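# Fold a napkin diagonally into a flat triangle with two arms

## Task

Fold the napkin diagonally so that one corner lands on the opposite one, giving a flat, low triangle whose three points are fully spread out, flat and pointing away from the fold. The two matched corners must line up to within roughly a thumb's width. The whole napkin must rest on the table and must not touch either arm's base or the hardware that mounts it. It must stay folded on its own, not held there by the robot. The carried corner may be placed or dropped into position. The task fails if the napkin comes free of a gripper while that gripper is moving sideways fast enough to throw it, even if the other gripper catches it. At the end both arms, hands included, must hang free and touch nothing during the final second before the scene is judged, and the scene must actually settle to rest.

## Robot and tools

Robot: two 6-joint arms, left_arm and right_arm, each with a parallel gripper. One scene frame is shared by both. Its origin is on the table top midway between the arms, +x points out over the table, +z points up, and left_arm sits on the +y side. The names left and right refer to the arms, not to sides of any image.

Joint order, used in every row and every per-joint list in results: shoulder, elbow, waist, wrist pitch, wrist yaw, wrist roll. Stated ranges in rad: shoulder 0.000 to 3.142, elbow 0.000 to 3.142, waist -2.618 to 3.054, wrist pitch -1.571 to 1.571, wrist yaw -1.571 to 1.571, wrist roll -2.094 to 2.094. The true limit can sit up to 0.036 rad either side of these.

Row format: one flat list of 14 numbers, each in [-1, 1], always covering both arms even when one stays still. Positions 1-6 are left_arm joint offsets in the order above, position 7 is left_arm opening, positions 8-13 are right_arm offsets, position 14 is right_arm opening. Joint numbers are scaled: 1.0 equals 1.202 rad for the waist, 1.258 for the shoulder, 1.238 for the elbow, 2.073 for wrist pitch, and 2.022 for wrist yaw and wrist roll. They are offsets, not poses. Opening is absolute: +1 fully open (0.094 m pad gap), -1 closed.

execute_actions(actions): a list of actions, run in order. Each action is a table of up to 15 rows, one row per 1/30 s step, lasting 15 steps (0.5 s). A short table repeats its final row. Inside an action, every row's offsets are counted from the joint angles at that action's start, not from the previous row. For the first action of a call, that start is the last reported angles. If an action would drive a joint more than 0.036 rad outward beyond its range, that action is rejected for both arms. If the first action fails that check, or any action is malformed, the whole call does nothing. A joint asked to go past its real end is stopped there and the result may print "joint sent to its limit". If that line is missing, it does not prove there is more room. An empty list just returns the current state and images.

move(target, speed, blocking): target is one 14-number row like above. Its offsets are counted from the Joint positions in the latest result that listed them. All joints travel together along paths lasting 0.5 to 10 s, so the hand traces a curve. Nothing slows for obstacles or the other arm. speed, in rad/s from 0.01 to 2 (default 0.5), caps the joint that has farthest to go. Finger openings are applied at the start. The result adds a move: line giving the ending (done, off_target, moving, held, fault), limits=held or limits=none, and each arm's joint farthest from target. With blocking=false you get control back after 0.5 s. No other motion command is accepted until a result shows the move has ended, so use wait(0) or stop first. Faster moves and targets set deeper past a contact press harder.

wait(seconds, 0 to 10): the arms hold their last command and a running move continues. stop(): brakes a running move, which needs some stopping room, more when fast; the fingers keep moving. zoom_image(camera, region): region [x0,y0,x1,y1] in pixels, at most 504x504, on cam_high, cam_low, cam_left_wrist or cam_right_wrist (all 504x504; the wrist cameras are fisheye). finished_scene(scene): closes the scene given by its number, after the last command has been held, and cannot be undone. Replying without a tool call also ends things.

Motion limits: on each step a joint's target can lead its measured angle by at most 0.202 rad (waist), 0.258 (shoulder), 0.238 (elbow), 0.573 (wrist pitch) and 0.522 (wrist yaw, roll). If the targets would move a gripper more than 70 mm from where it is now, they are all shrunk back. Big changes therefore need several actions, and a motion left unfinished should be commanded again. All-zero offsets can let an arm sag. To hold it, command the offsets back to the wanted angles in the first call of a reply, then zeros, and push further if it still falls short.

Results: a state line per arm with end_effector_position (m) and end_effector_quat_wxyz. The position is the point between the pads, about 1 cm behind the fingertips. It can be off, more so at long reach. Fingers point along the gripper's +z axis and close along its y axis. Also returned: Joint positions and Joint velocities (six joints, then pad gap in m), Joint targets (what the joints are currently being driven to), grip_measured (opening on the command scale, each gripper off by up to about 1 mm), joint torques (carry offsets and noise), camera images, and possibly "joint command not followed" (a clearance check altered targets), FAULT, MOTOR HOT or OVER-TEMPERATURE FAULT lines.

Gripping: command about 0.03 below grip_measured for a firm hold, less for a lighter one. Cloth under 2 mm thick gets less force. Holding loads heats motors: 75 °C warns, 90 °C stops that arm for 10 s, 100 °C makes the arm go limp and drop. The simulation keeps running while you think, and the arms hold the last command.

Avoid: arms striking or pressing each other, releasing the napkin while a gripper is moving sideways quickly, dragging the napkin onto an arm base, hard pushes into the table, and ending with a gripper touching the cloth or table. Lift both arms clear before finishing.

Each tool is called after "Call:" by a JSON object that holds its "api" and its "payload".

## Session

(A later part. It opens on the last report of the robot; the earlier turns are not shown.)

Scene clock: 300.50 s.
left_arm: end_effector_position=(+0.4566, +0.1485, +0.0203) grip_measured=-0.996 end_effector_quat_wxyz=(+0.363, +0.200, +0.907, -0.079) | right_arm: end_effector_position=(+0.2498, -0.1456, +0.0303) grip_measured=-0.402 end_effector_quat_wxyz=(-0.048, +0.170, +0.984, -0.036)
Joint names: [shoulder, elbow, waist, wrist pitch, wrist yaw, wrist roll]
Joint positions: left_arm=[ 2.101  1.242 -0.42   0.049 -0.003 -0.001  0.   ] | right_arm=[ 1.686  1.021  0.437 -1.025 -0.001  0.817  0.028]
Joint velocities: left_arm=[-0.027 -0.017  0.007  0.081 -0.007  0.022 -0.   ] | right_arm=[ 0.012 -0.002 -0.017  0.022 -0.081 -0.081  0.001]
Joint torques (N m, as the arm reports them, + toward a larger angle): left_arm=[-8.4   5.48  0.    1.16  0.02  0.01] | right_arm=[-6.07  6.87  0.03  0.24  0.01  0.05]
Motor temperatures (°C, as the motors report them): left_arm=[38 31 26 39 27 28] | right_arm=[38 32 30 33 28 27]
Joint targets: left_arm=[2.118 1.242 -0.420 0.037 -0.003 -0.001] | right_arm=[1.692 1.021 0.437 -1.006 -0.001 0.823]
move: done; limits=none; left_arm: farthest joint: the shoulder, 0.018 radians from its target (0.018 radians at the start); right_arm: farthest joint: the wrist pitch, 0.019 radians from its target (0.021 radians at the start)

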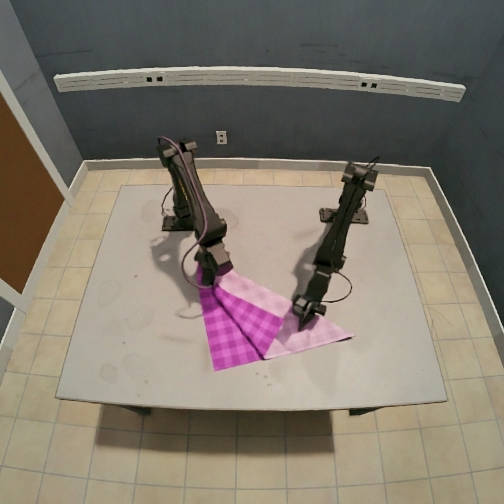

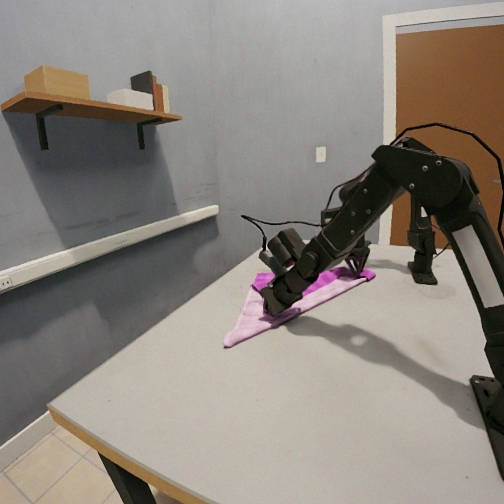

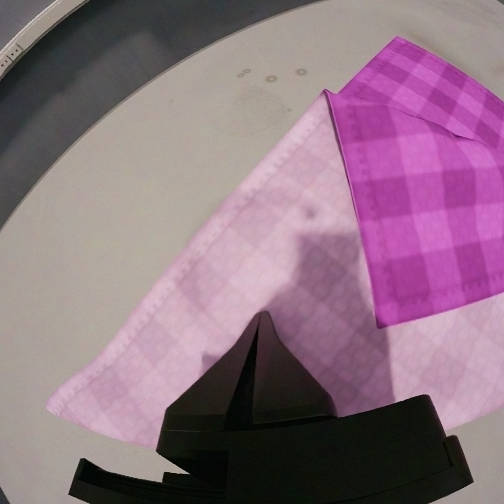

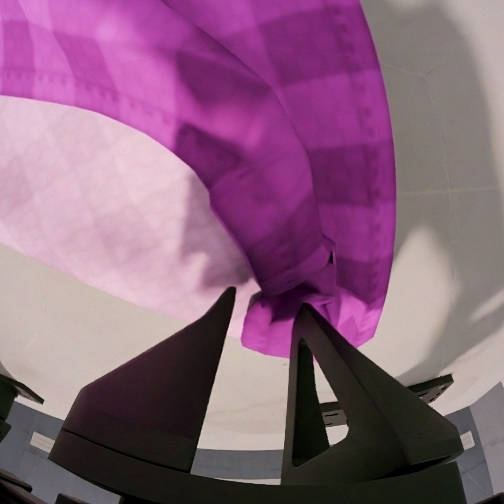

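Edge lies between fingers. Lower slightly and close.

Call:
{"api": "move", "payload": {"target": [0.014,0,0,-0.006,0,0,-1,0.03,0,0,0.009,0,0.003,-0.4], "speed": 0.06}}

Call:
{"api": "move", "payload": {"target": [0.014,0,0,-0.006,0,0,-1,0,0,0,0.009,0,0.003,-1], "speed": 0.06}}

Call:
{"api": "move", "payload": {"target": [0.014,0,0,-0.006,0,0,-1,-0.17,-0.03,0,0,0,0.003,-1], "speed": 0.08}}

Call:
{"api": "zoom_image", "payload": {"camera": "cam_low", "region": [300, 230, 400, 300]}}

Scene clock: 302.73 s.
left_arm: end_effector_position=(+0.4567, +0.1485, +0.0203) grip_measured=-0.996 end_effector_quat_wxyz=(+0.363, +0.199, +0.907, -0.079) | right_arm: end_effector_position=(+0.2476, -0.1468, +0.0235) grip_measured=-0.402 end_effector_quat_wxyz=(-0.059, +0.170, +0.983, -0.044)
Joint names: [shoulder, elbow, waist, wrist pitch, wrist yaw, wrist roll]
Joint positions: left_arm=[ 2.101  1.242 -0.42   0.05  -0.003 -0.001  0.   ] | right_arm=[ 1.716  1.021  0.437 -1.024 -0.001  0.817  0.028]
Joint velocities: left_arm=[-0.017 -0.012 -0.007 -0.037 -0.051 -0.037  0.001] | right_arm=[ 0.002  0.007 -0.012  0.037  0.022 -0.051 -0.001]
Joint torques (N m, as the arm reports them, + toward a larger angle): left_arm=[-8.48  5.41 -0.01  1.13  0.01  0.01] | right_arm=[-6.03  6.72  0.04  0.17  0.01  0.05]
Motor temperatures (°C, as the motors report them): left_arm=[38 31 26 39 27 28] | right_arm=[38 32 30 33 28 27]
Joint targets: left_arm=[2.118 1.242 -0.420 0.037 -0.003 -0.001] | right_arm=[1.724 1.021 0.437 -1.007 -0.001 0.823]
move: done; limits=none; left_arm: farthest joint: the shoulder, 0.018 radians from its target (0.018 radians at the start); right_arm: farthest joint: the wrist pitch, 0.018 radians from its target (0.019 radians at the start)

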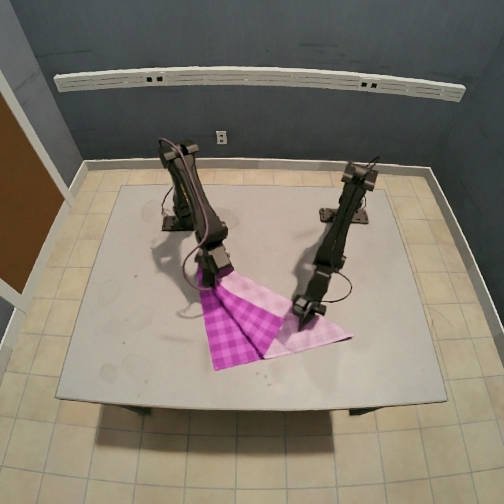

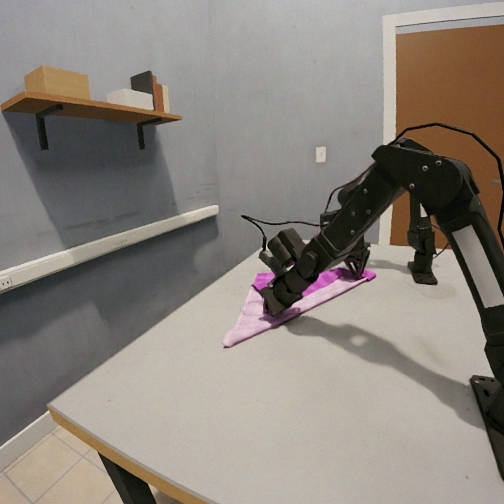

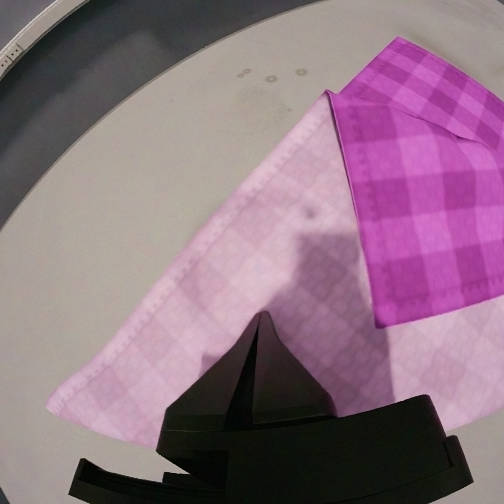

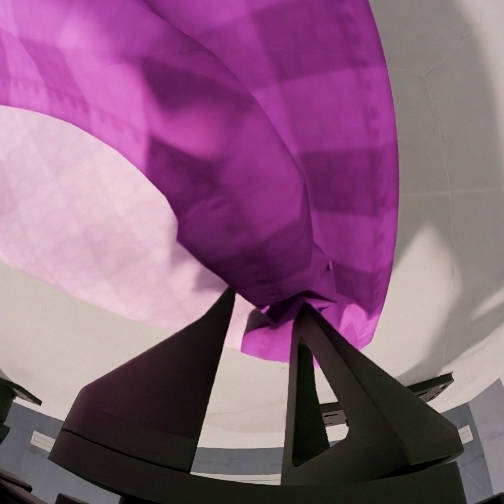

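Scene clock: 303.43 s.
left_arm: end_effector_position=(+0.4567, +0.1485, +0.0203) grip_measured=-0.996 end_effector_quat_wxyz=(+0.363, +0.199, +0.907, -0.079) | right_arm: end_effector_position=(+0.2476, -0.1468, +0.0235) grip_measured=-0.985 end_effector_quat_wxyz=(-0.059, +0.170, +0.983, -0.044)
Joint names: [shoulder, elbow, waist, wrist pitch, wrist yaw, wrist roll]
Joint positions: left_arm=[ 2.101  1.242 -0.42   0.05  -0.003 -0.001  0.   ] | right_arm=[ 1.716  1.021  0.437 -1.024 -0.001  0.817  0.001]
Joint velocities: left_arm=[ 0.022  0.007  0.002  0.022 -0.066 -0.066  0.001] | right_arm=[-0.002  0.007 -0.002  0.007  0.007 -0.022 -0.001]
Joint torques (N m, as the arm reports them, + toward a larger angle): left_arm=[-8.42  5.38 -0.01  1.14  0.01  0.  ] | right_arm=[-6.63  6.7   0.03  0.18  0.01  0.05]
Motor temperatures (°C, as the motors report them): left_arm=[38 31 26 39 27 28] | right_arm=[38 32 30 33 28 27]
Joint targets: left_arm=[2.118 1.242 -0.420 0.037 -0.003 -0.001] | right_arm=[1.716 1.021 0.437 -1.006 -0.001 0.823]
move: done; limits=none; left_arm: farthest joint: the shoulder, 0.018 radians from its target (0.018 radians at the start); right_arm: farthest joint: the wrist pitch, 0.019 radians from its target (0.019 radians at the start)

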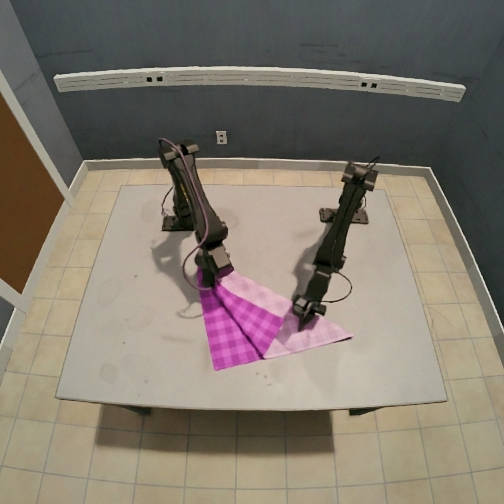

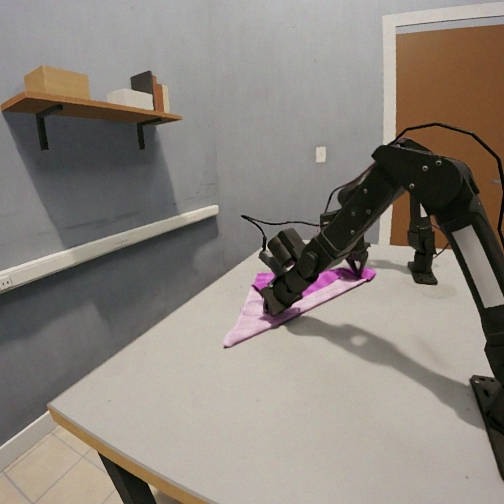

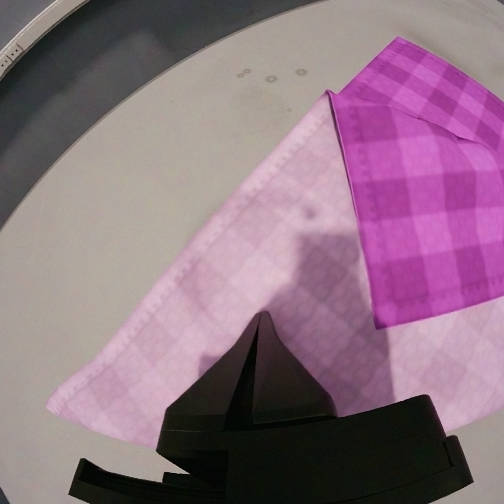

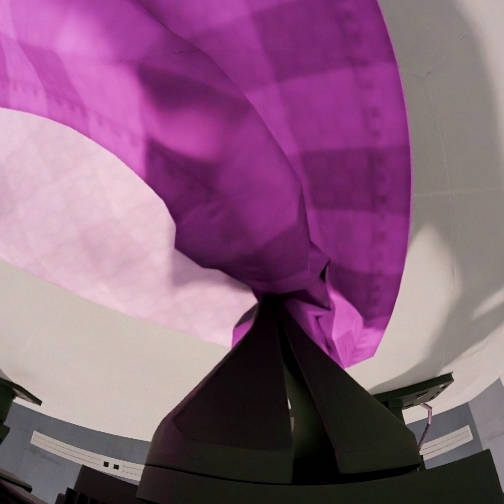

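Scene clock: 306.40 s.
left_arm: end_effector_position=(+0.4567, +0.1484, +0.0204) grip_measured=-0.996 end_effector_quat_wxyz=(+0.363, +0.199, +0.907, -0.079) | right_arm: end_effector_position=(+0.2515, -0.1448, +0.0598) grip_measured=-0.985 end_effector_quat_wxyz=(+0.003, +0.170, +0.985, +0.003)
Joint names: [shoulder, elbow, waist, wrist pitch, wrist yaw, wrist roll]
Joint positions: left_arm=[ 2.101  1.242 -0.42   0.05  -0.003 -0.001  0.   ] | right_arm=[ 1.531  0.992  0.437 -1.024 -0.001  0.817  0.001]
Joint velocities: left_arm=[-0.017 -0.017  0.012 -0.022 -0.022 -0.022 -0.001] | right_arm=[ 0.012 -0.007 -0.007 -0.022  0.022 -0.066 -0.   ]
Joint torques (N m, as the arm reports them, + toward a larger angle): left_arm=[-8.47  5.45 -0.01  1.16  0.03  0.01] | right_arm=[-7.64  6.66  0.04  0.29  0.01  0.05]
Motor temperatures (°C, as the motors report them): left_arm=[38 31 26 39 27 28] | right_arm=[38 32 30 33 28 27]
Joint targets: left_arm=[2.118 1.242 -0.420 0.038 -0.003 -0.001] | right_arm=[1.502 0.984 0.437 -1.024 -0.001 0.823]
move: off_target (right_arm); limits=none; left_arm: farthest joint: the shoulder, 0.018 radians from its target (0.018 radians at the start); right_arm: farthest joint: the shoulder, 0.029 radians from its target (0.214 radians at the start)

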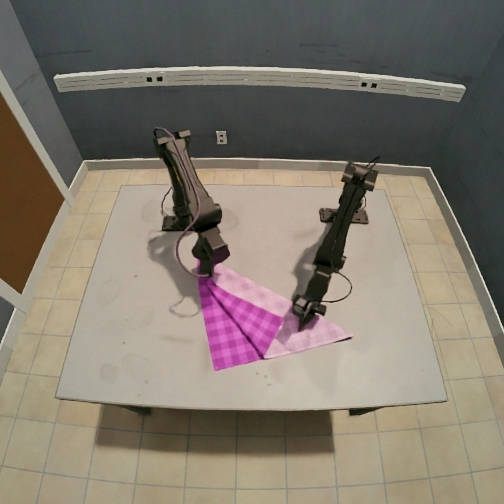

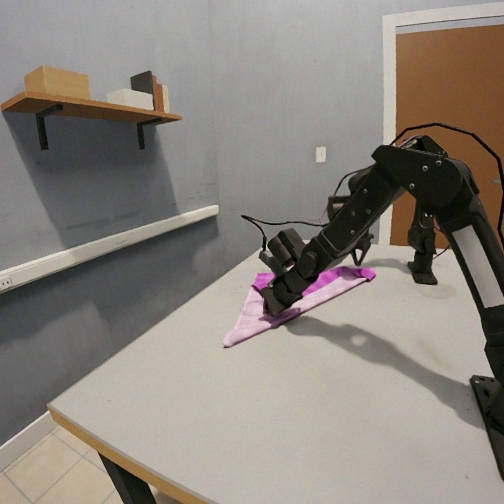

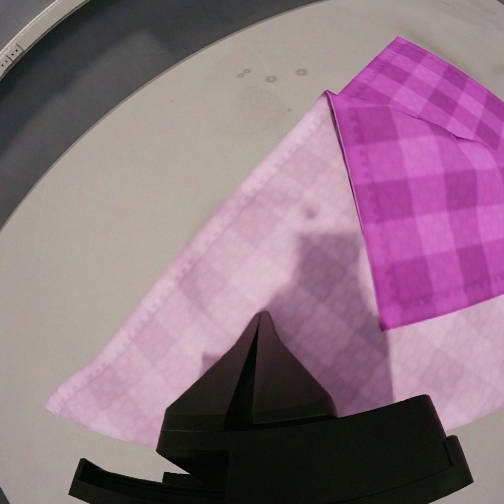

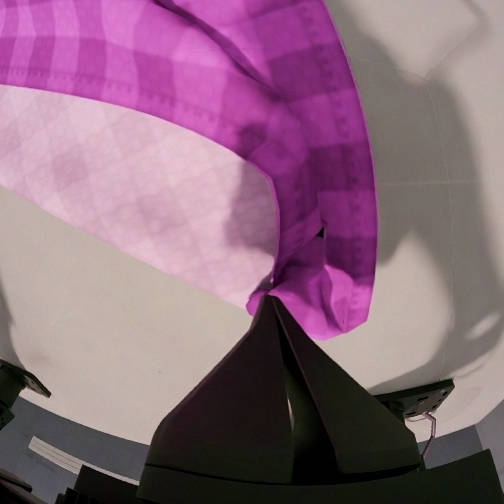

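Region (300, 230, 400, 300) of cam_low's 504x504 image, scaled by 5.040, with more detail than that image has; it fills the top 353 rows of this view, and the rest is white.

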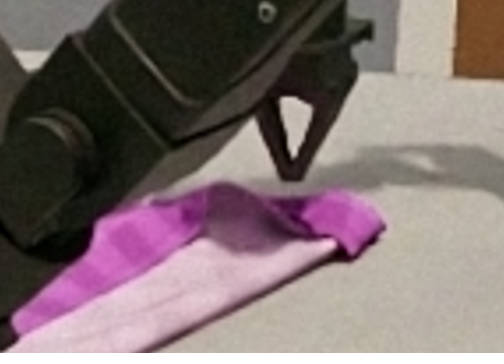

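Call:
{"api": "move", "payload": {"target": [-0.1,0,0,0,0,0,-1,-0.05,0,-0.86,0,-0.3,-0.6,-1], "speed": 0.6}}

Scene clock: 314.90 s.
left_arm: end_effector_position=(+0.4625, +0.1457, +0.0689) grip_measured=-0.996 end_effector_quat_wxyz=(+0.405, +0.196, +0.889, -0.088) | right_arm: end_effector_position=(+0.2950, -0.3100, +0.0969) grip_measured=-0.985 end_effector_quat_wxyz=(+0.147, +0.074, +0.955, +0.247)
Joint names: [shoulder, elbow, waist, wrist pitch, wrist yaw, wrist roll]
Joint positions: left_arm=[ 2.005  1.242 -0.42   0.046 -0.003 -0.001  0.   ] | right_arm=[ 1.498  0.992 -0.591 -1.024 -0.582 -0.385  0.001]
Joint velocities: left_arm=[-0.027 -0.007 -0.007  0.022 -0.095 -0.007 -0.001] | right_arm=[ 0.007 -0.002 -0.022  0.007 -0.037 -0.022 -0.001]
Joint torques (N m, as the arm reports them, + toward a larger angle): left_arm=[-11.33   5.78  -0.04   1.37   0.01   0.03] | right_arm=[-7.5   7.47 -0.45  0.36 -0.5  -0.13]
Motor temperatures (°C, as the motors report them): left_arm=[38 31 26 39 27 28] | right_arm=[38 32 30 33 28 27]
Joint targets: left_arm=[1.975 1.242 -0.420 0.050 -0.003 -0.001] | right_arm=[1.468 0.992 -0.596 -1.024 -0.607 -0.396]
move: off_target (left_arm, right_arm); limits=none; left_arm: farthest joint: the shoulder, 0.030 radians from its target (0.126 radians at the start); right_arm: farthest joint: the shoulder, 0.030 radians from its target (0.063 radians at the start)

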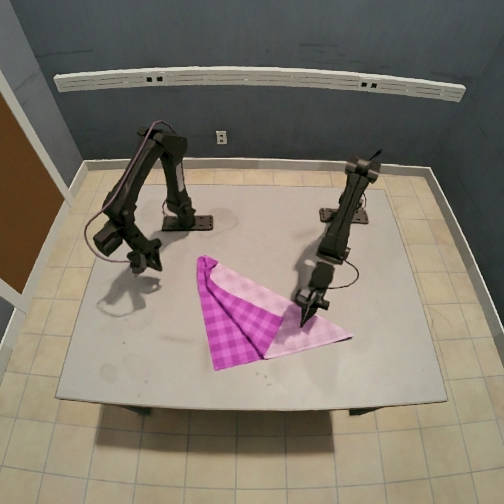

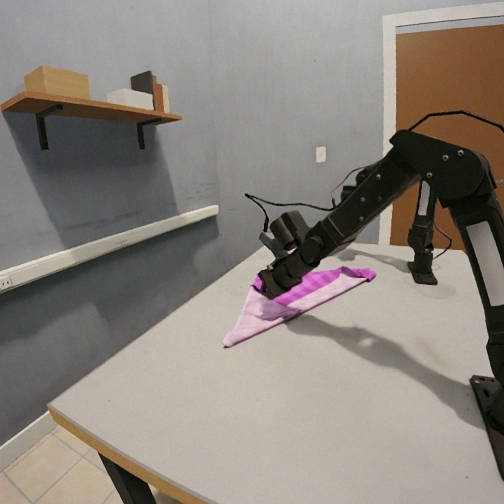

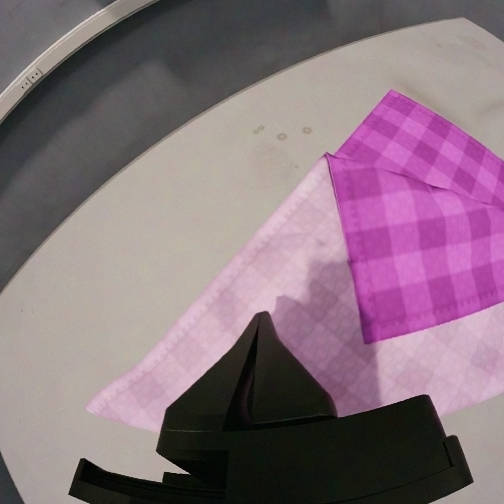

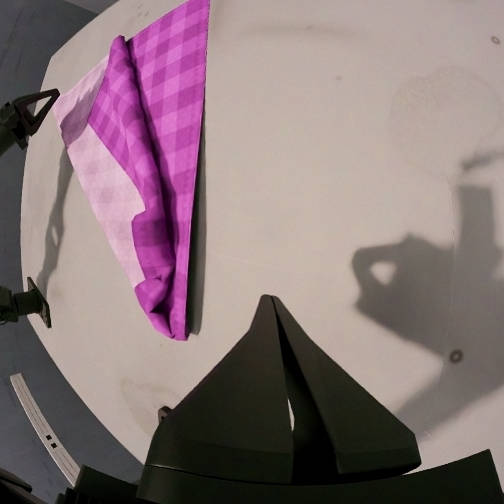

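Call:
{"api": "move", "payload": {"target": [0.235,0.42,-0.345,-0.098,0,0,-1,0.1,-0.285,0.05,0.25,-0.295,-0.59,-1], "speed": 0.5}}

Scene clock: 320.03 s.
left_arm: end_effector_position=(+0.3854, -0.0929, +0.0646) grip_measured=-0.996 end_effector_quat_wxyz=(+0.370, +0.375, +0.833, -0.166) | right_arm: end_effector_position=(+0.3101, -0.2297, +0.0717) grip_measured=-0.985 end_effector_quat_wxyz=(+0.485, -0.449, +0.710, +0.244)
Joint names: [shoulder, elbow, waist, wrist pitch, wrist yaw, wrist roll]
Joint positions: left_arm=[ 2.305  1.729 -0.833 -0.16  -0.003 -0.001  0.   ] | right_arm=[ 1.615  0.649 -0.539 -0.519 -1.146 -1.573  0.001]
Joint velocities: left_arm=[-0.012  0.022  0.007 -0.007 -0.022 -0.022 -0.001] | right_arm=[-0.002 -0.012 -0.032  0.051 -0.051 -0.022 -0.   ]
Joint torques (N m, as the arm reports them, + toward a larger angle): left_arm=[-12.01   8.55  -0.15   1.34   0.     0.  ] | right_arm=[-4.64  5.39  0.82  0.57 -0.75 -0.06]
Motor temperatures (°C, as the motors report them): left_arm=[39 32 26 39 27 28] | right_arm=[37 32 30 33 28 27]
Joint targets: left_arm=[2.301 1.762 -0.835 -0.157 -0.003 -0.001] | right_arm=[1.624 0.640 -0.531 -0.506 -1.178 -1.578]
move: off_target (left_arm, right_arm); limits=none; left_arm: farthest joint: the elbow, 0.033 radians from its target (0.520 radians at the start); right_arm: farthest joint: the wrist yaw, 0.033 radians from its target (0.596 radians at the start)

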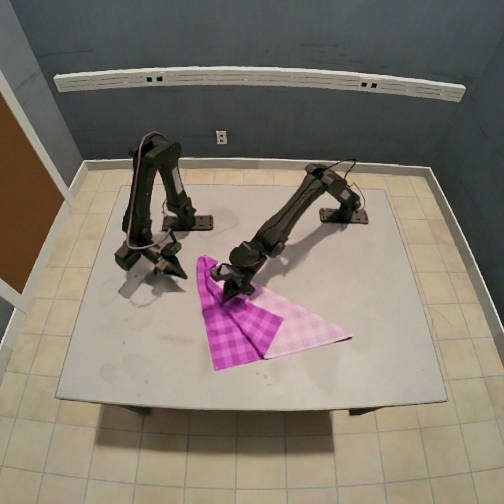

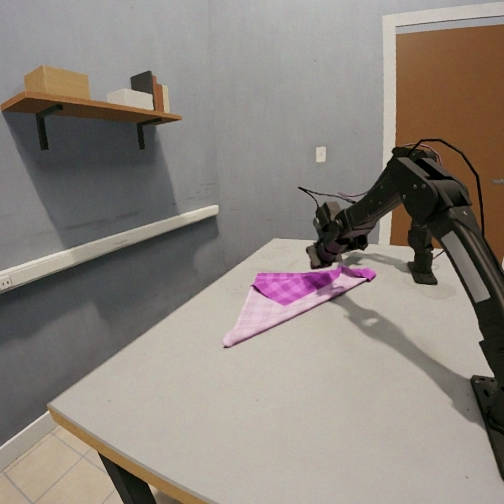

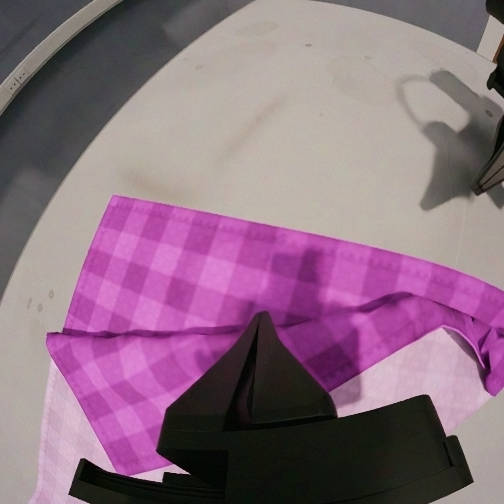

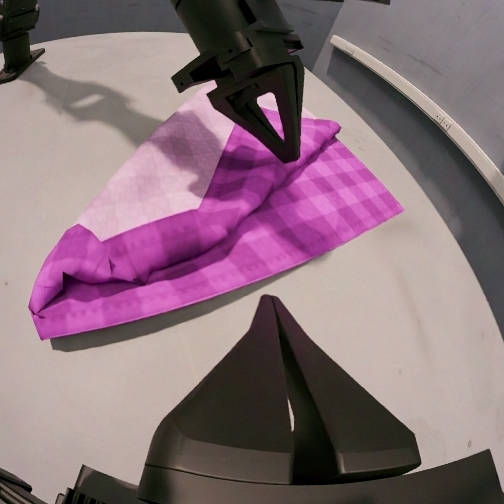

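Call:
{"api": "zoom_image", "payload": {"camera": "cam_right_wrist", "region": [0, 200, 200, 370]}}

Region (0, 200, 200, 370) of cam_right_wrist's 504x504 image, scaled by 2.520, with more detail than that image has; it fills the top 428 rows of this view, and the rest is white.

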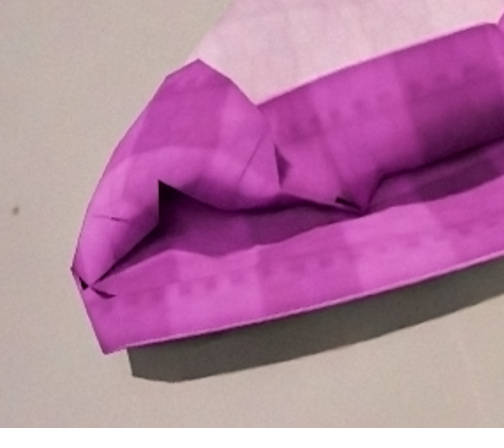

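Call:
{"api": "move", "payload": {"target": [0.076,0.026,0,0,0,0,-1,0.18,0,0,0.075,-0.016,0,-1], "speed": 0.12}}

Call:
{"api": "zoom_image", "payload": {"camera": "cam_right_wrist", "region": [0, 150, 300, 400]}}

Scene clock: 324.23 s.
left_arm: end_effector_position=(+0.3848, -0.0920, +0.0240) grip_measured=-0.996 end_effector_quat_wxyz=(+0.346, +0.380, +0.844, -0.155) | right_arm: end_effector_position=(+0.3146, -0.2322, +0.0255) grip_measured=-0.985 end_effector_quat_wxyz=(+0.469, -0.432, +0.721, +0.272)
Joint names: [shoulder, elbow, waist, wrist pitch, wrist yaw, wrist roll]
Joint positions: left_arm=[ 2.384  1.74  -0.833 -0.149 -0.004 -0.001  0.   ] | right_arm=[ 1.834  0.649 -0.539 -0.377 -1.145 -1.574  0.001]
Joint velocities: left_arm=[-0.012 -0.017 -0.007 -0.022 -0.022  0.037  0.   ] | right_arm=[ 0.007 -0.007  0.002 -0.037  0.037 -0.037 -0.   ]
Joint torques (N m, as the arm reports them, + toward a larger angle): left_arm=[-10.71   7.54  -0.07   1.18  -0.02   0.02] | right_arm=[-5.69  5.06  0.03  0.44 -0.75 -0.01]
Motor temperatures (°C, as the motors report them): left_arm=[39 32 26 39 27 28] | right_arm=[37 32 30 33 28 27]
Joint targets: left_arm=[2.401 1.761 -0.833 -0.160 -0.003 -0.001] | right_arm=[1.842 0.649 -0.539 -0.364 -1.178 -1.573]
move: off_target (left_arm, right_arm); limits=none; left_arm: farthest joint: the elbow, 0.021 radians from its target (0.032 radians at the start); right_arm: farthest joint: the wrist yaw, 0.033 radians from its target (0.032 radians at the start)

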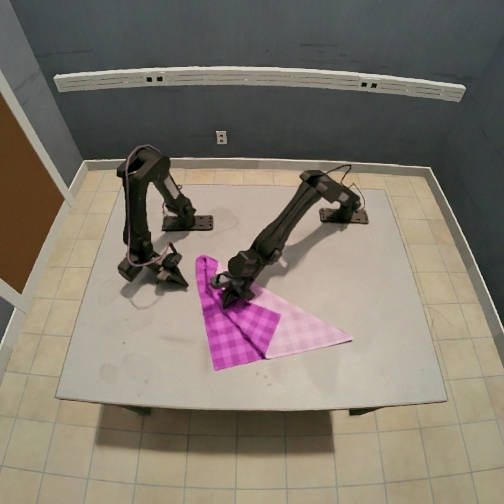

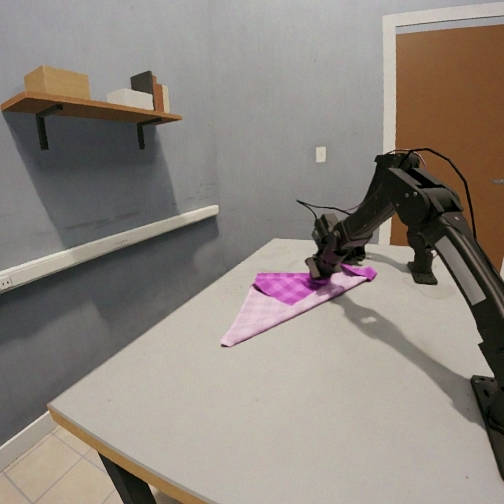

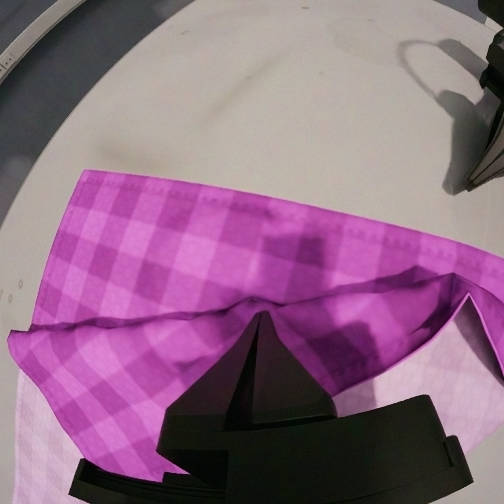

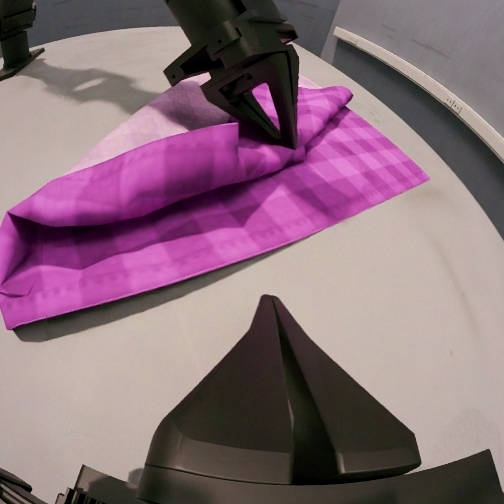

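Region (0, 150, 300, 400) of cam_right_wrist's 504x504 image, scaled by 1.680, with more detail than that image has.

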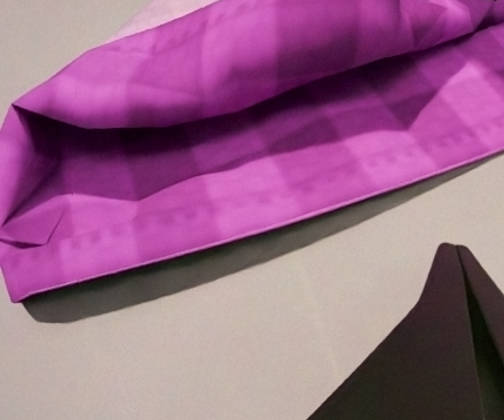

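Call:
{"api": "move", "payload": {"target": [0.014,0,0,-0.005,0,0,-1,-0.09,-0.15,0,0.055,-0.016,0,-1], "speed": 0.1}}

Scene clock: 328.20 s.
left_arm: end_effector_position=(+0.3851, -0.0924, +0.0245) grip_measured=-0.996 end_effector_quat_wxyz=(+0.348, +0.380, +0.843, -0.155) | right_arm: end_effector_position=(+0.2811, -0.2138, +0.0186) grip_measured=-0.985 end_effector_quat_wxyz=(+0.472, -0.435, +0.719, +0.267)
Joint names: [shoulder, elbow, waist, wrist pitch, wrist yaw, wrist roll]
Joint positions: left_arm=[ 2.384  1.74  -0.833 -0.146 -0.004 -0.001  0.   ] | right_arm=[ 1.747  0.477 -0.539 -0.276 -1.145 -1.574  0.001]
Joint velocities: left_arm=[-0.002  0.012 -0.027  0.007  0.037 -0.007  0.001] | right_arm=[-0.007 -0.002  0.002 -0.037  0.022  0.022 -0.   ]
Joint torques (N m, as the arm reports them, + toward a larger angle): left_arm=[-10.68   5.95  -0.05   1.15   0.01   0.  ] | right_arm=[-7.08  3.49  0.04  0.46 -0.76 -0.02]
Motor temperatures (°C, as the motors report them): left_arm=[40 32 26 39 27 28] | right_arm=[37 31 30 33 29 27]
Joint targets: left_arm=[2.401 1.740 -0.833 -0.159 -0.004 -0.001] | right_arm=[1.720 0.463 -0.539 -0.263 -1.178 -1.574]
move: off_target (right_arm); limits=none; left_arm: farthest joint: the shoulder, 0.018 radians from its target (0.018 radians at the start); right_arm: farthest joint: the wrist yaw, 0.032 radians from its target (0.032 radians at the start)

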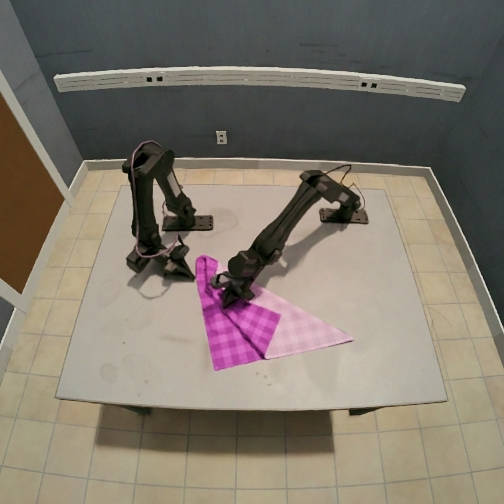

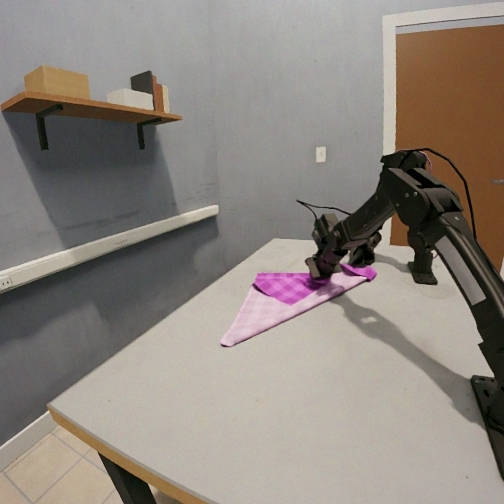

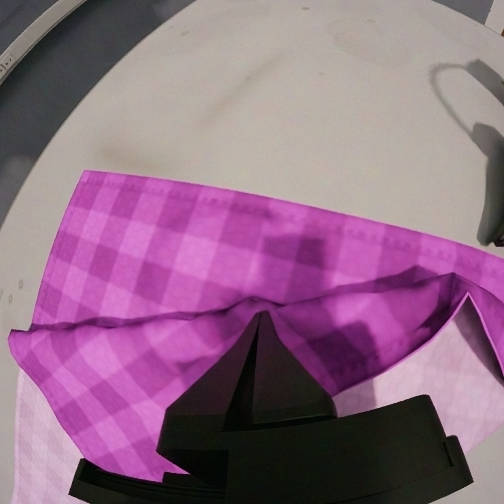

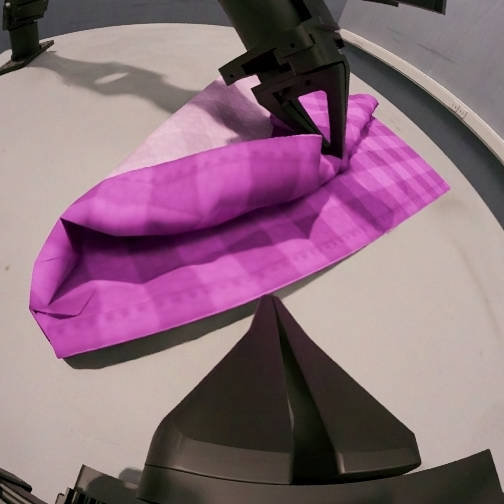

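Call:
{"api": "move", "payload": {"target": [0.014,0,0,-0.006,0,0,-1,-0.02,0,0,0.006,0.02,0,-1], "speed": 0.05}}

Call:
{"api": "move", "payload": {"target": [0.014,0,0,-0.006,0,0,-1,-0.02,0,0.11,0.006,0,0,-1], "speed": 0.08}}

Scene clock: 330.33 s.
left_arm: end_effector_position=(+0.3852, -0.0924, +0.0245) grip_measured=-0.996 end_effector_quat_wxyz=(+0.348, +0.380, +0.843, -0.155) | right_arm: end_effector_position=(+0.2793, -0.2177, +0.0098) grip_measured=-0.985 end_effector_quat_wxyz=(+0.452, -0.442, +0.732, +0.254)
Joint names: [shoulder, elbow, waist, wrist pitch, wrist yaw, wrist roll]
Joint positions: left_arm=[ 2.384  1.74  -0.833 -0.146 -0.004 -0.001  0.   ] | right_arm=[ 1.747  0.477 -0.539 -0.276 -1.09  -1.574  0.001]
Joint velocities: left_arm=[ 0.017  0.007  0.012 -0.037 -0.022 -0.037 -0.   ] | right_arm=[-0.007 -0.007 -0.022 -0.022 -0.022  0.037 -0.   ]
Joint torques (N m, as the arm reports them, + toward a larger angle): left_arm=[-10.63   5.91  -0.03   1.15   0.01  -0.01] | right_arm=[-7.01  4.64  0.03  0.46 -0.58 -0.02]
Motor temperatures (°C, as the motors report them): left_arm=[40 32 26 39 27 28] | right_arm=[37 31 30 32 29 27]
Joint targets: left_arm=[2.401 1.740 -0.833 -0.158 -0.004 -0.001] | right_arm=[1.721 0.477 -0.539 -0.264 -1.105 -1.574]
move: off_target (right_arm); limits=none; left_arm: farthest joint: the shoulder, 0.018 radians from its target (0.018 radians at the start); right_arm: farthest joint: the shoulder, 0.025 radians from its target (0.025 radians at the start)

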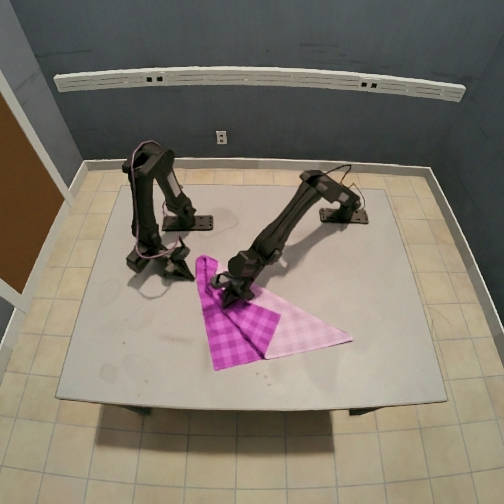

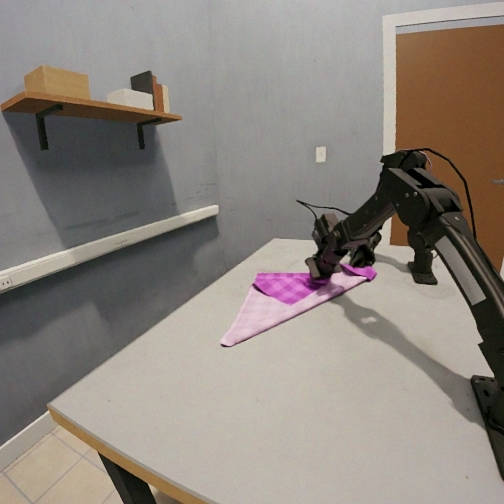

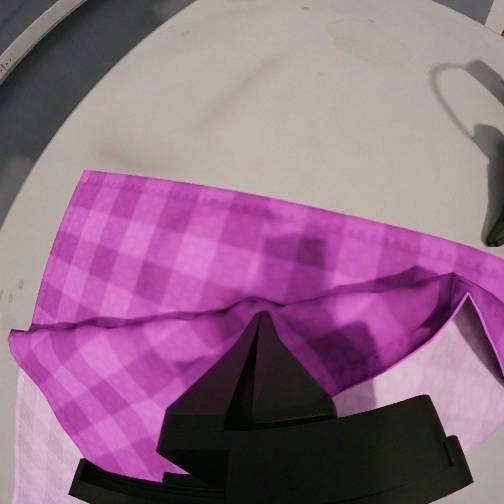

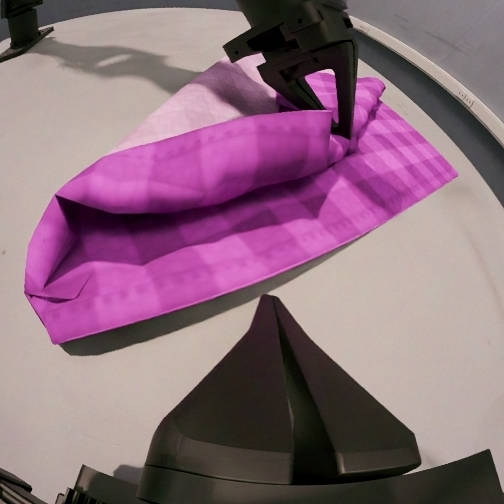

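Scene clock: 332.30 s.
left_arm: end_effector_position=(+0.3853, -0.0925, +0.0241) grip_measured=-0.996 end_effector_quat_wxyz=(+0.348, +0.380, +0.843, -0.155) | right_arm: end_effector_position=(+0.2722, -0.1873, +0.0097) grip_measured=-0.985 end_effector_quat_wxyz=(+0.436, -0.487, +0.703, +0.281)
Joint names: [shoulder, elbow, waist, wrist pitch, wrist yaw, wrist roll]
Joint positions: left_arm=[ 2.385  1.74  -0.833 -0.144 -0.004 -0.001  0.   ] | right_arm=[ 1.747  0.477 -0.416 -0.274 -1.09  -1.574  0.001]
Joint velocities: left_arm=[-0.007  0.012 -0.012  0.037 -0.007  0.066 -0.001] | right_arm=[-0.007  0.012 -0.012 -0.007 -0.022 -0.007 -0.   ]
Joint torques (N m, as the arm reports them, + toward a larger angle): left_arm=[-10.77   5.87  -0.05   1.15  -0.01   0.02] | right_arm=[-7.01  4.65  0.9   0.45 -0.46 -0.02]
Motor temperatures (°C, as the motors report them): left_arm=[40 32 26 39 27 28] | right_arm=[37 31 30 32 29 27]
Joint targets: left_arm=[2.401 1.740 -0.833 -0.158 -0.004 -0.001] | right_arm=[1.721 0.477 -0.407 -0.263 -1.091 -1.574]
move: off_target (right_arm); limits=none; left_arm: farthest joint: the shoulder, 0.017 radians from its target (0.018 radians at the start); right_arm: farthest joint: the shoulder, 0.025 radians from its target (0.025 radians at the start)

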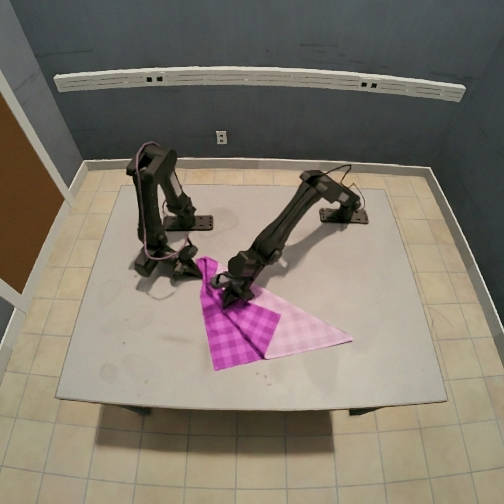

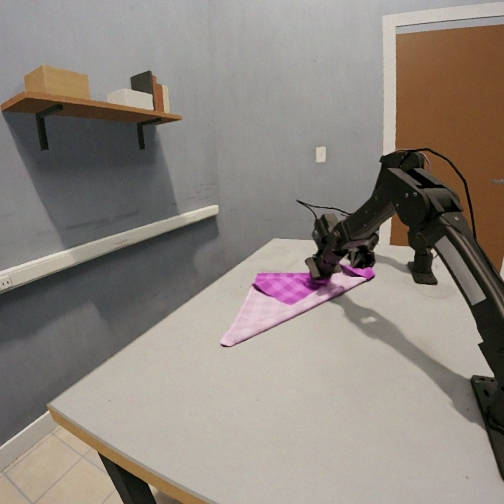

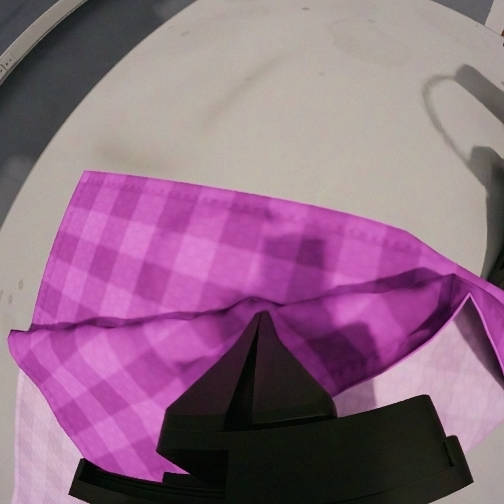

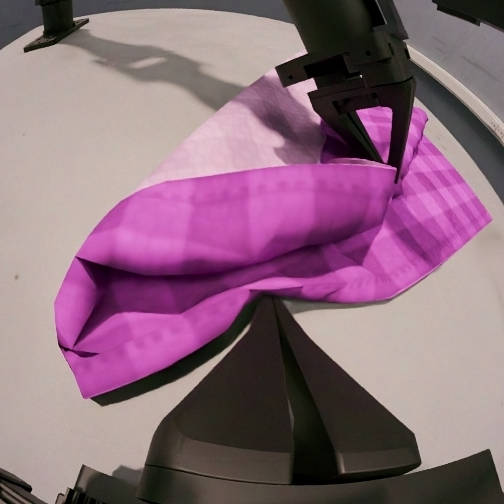

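Call:
{"api": "move", "payload": {"target": [0.013,0,0,-0.007,0,0,-1,-0.02,0,0.007,0.006,-0.06,0,-1], "speed": 0.08}}

Scene clock: 335.57 s.
left_arm: end_effector_position=(+0.3856, -0.0929, +0.0246) grip_measured=-0.996 end_effector_quat_wxyz=(+0.349, +0.379, +0.843, -0.156) | right_arm: end_effector_position=(+0.2743, -0.1810, +0.0239) grip_measured=-0.985 end_effector_quat_wxyz=(+0.466, -0.474, +0.683, +0.302)
Joint names: [shoulder, elbow, waist, wrist pitch, wrist yaw, wrist roll]
Joint positions: left_arm=[ 2.385  1.74  -0.833 -0.141 -0.004 -0.001  0.   ] | right_arm=[ 1.747  0.477 -0.416 -0.274 -1.177 -1.574  0.001]
Joint velocities: left_arm=[ 0.002  0.002  0.012 -0.022  0.022 -0.007  0.   ] | right_arm=[ 0.002 -0.012  0.022  0.051  0.022 -0.007 -0.001]
Joint torques (N m, as the arm reports them, + toward a larger angle): left_arm=[-10.84   6.    -0.03   1.14   0.     0.02] | right_arm=[-7.    4.65  0.83  0.47 -0.76 -0.02]
Motor temperatures (°C, as the motors report them): left_arm=[40 32 26 39 27 28] | right_arm=[37 31 30 32 29 27]
Joint targets: left_arm=[2.401 1.740 -0.833 -0.158 -0.004 -0.001] | right_arm=[1.721 0.477 -0.408 -0.262 -1.211 -1.574]
move: off_target (right_arm); limits=none; left_arm: farthest joint: the wrist pitch, 0.017 radians from its target (0.015 radians at the start); right_arm: farthest joint: the wrist yaw, 0.034 radians from its target (0.122 radians at the start)

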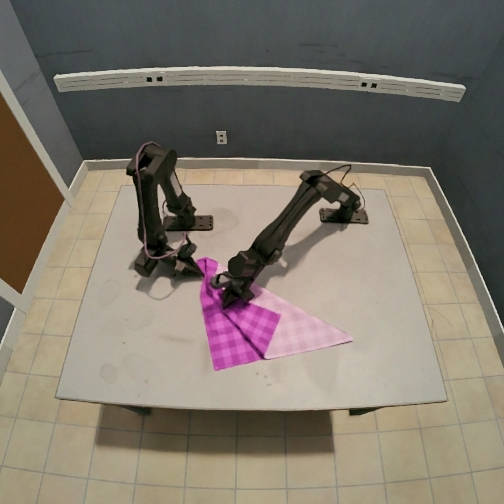

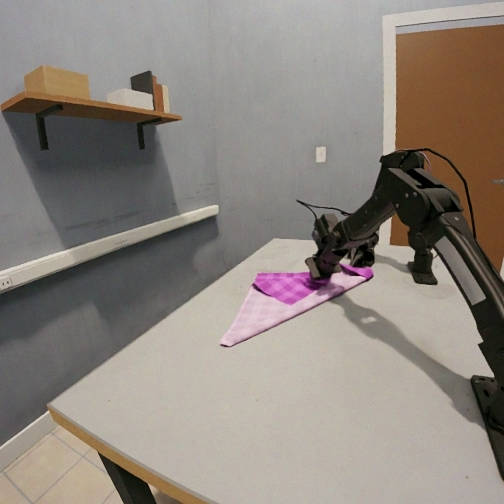

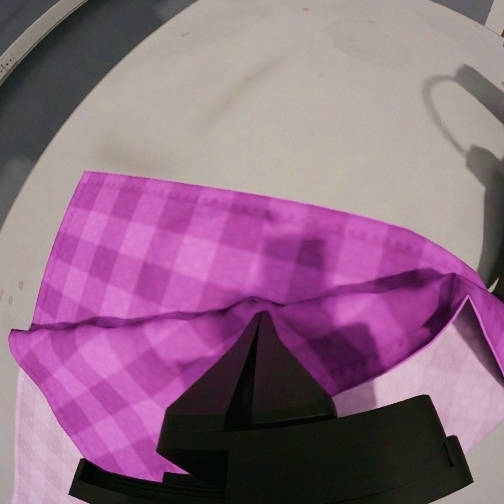

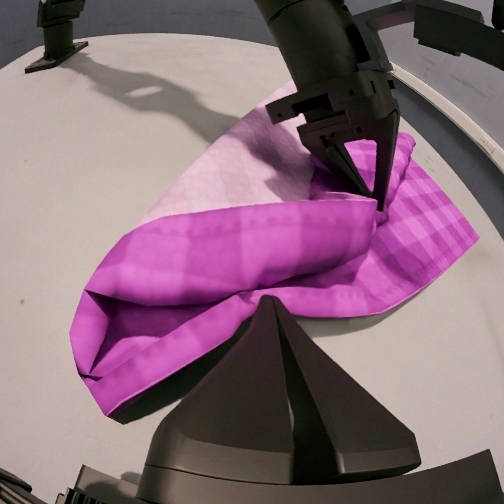

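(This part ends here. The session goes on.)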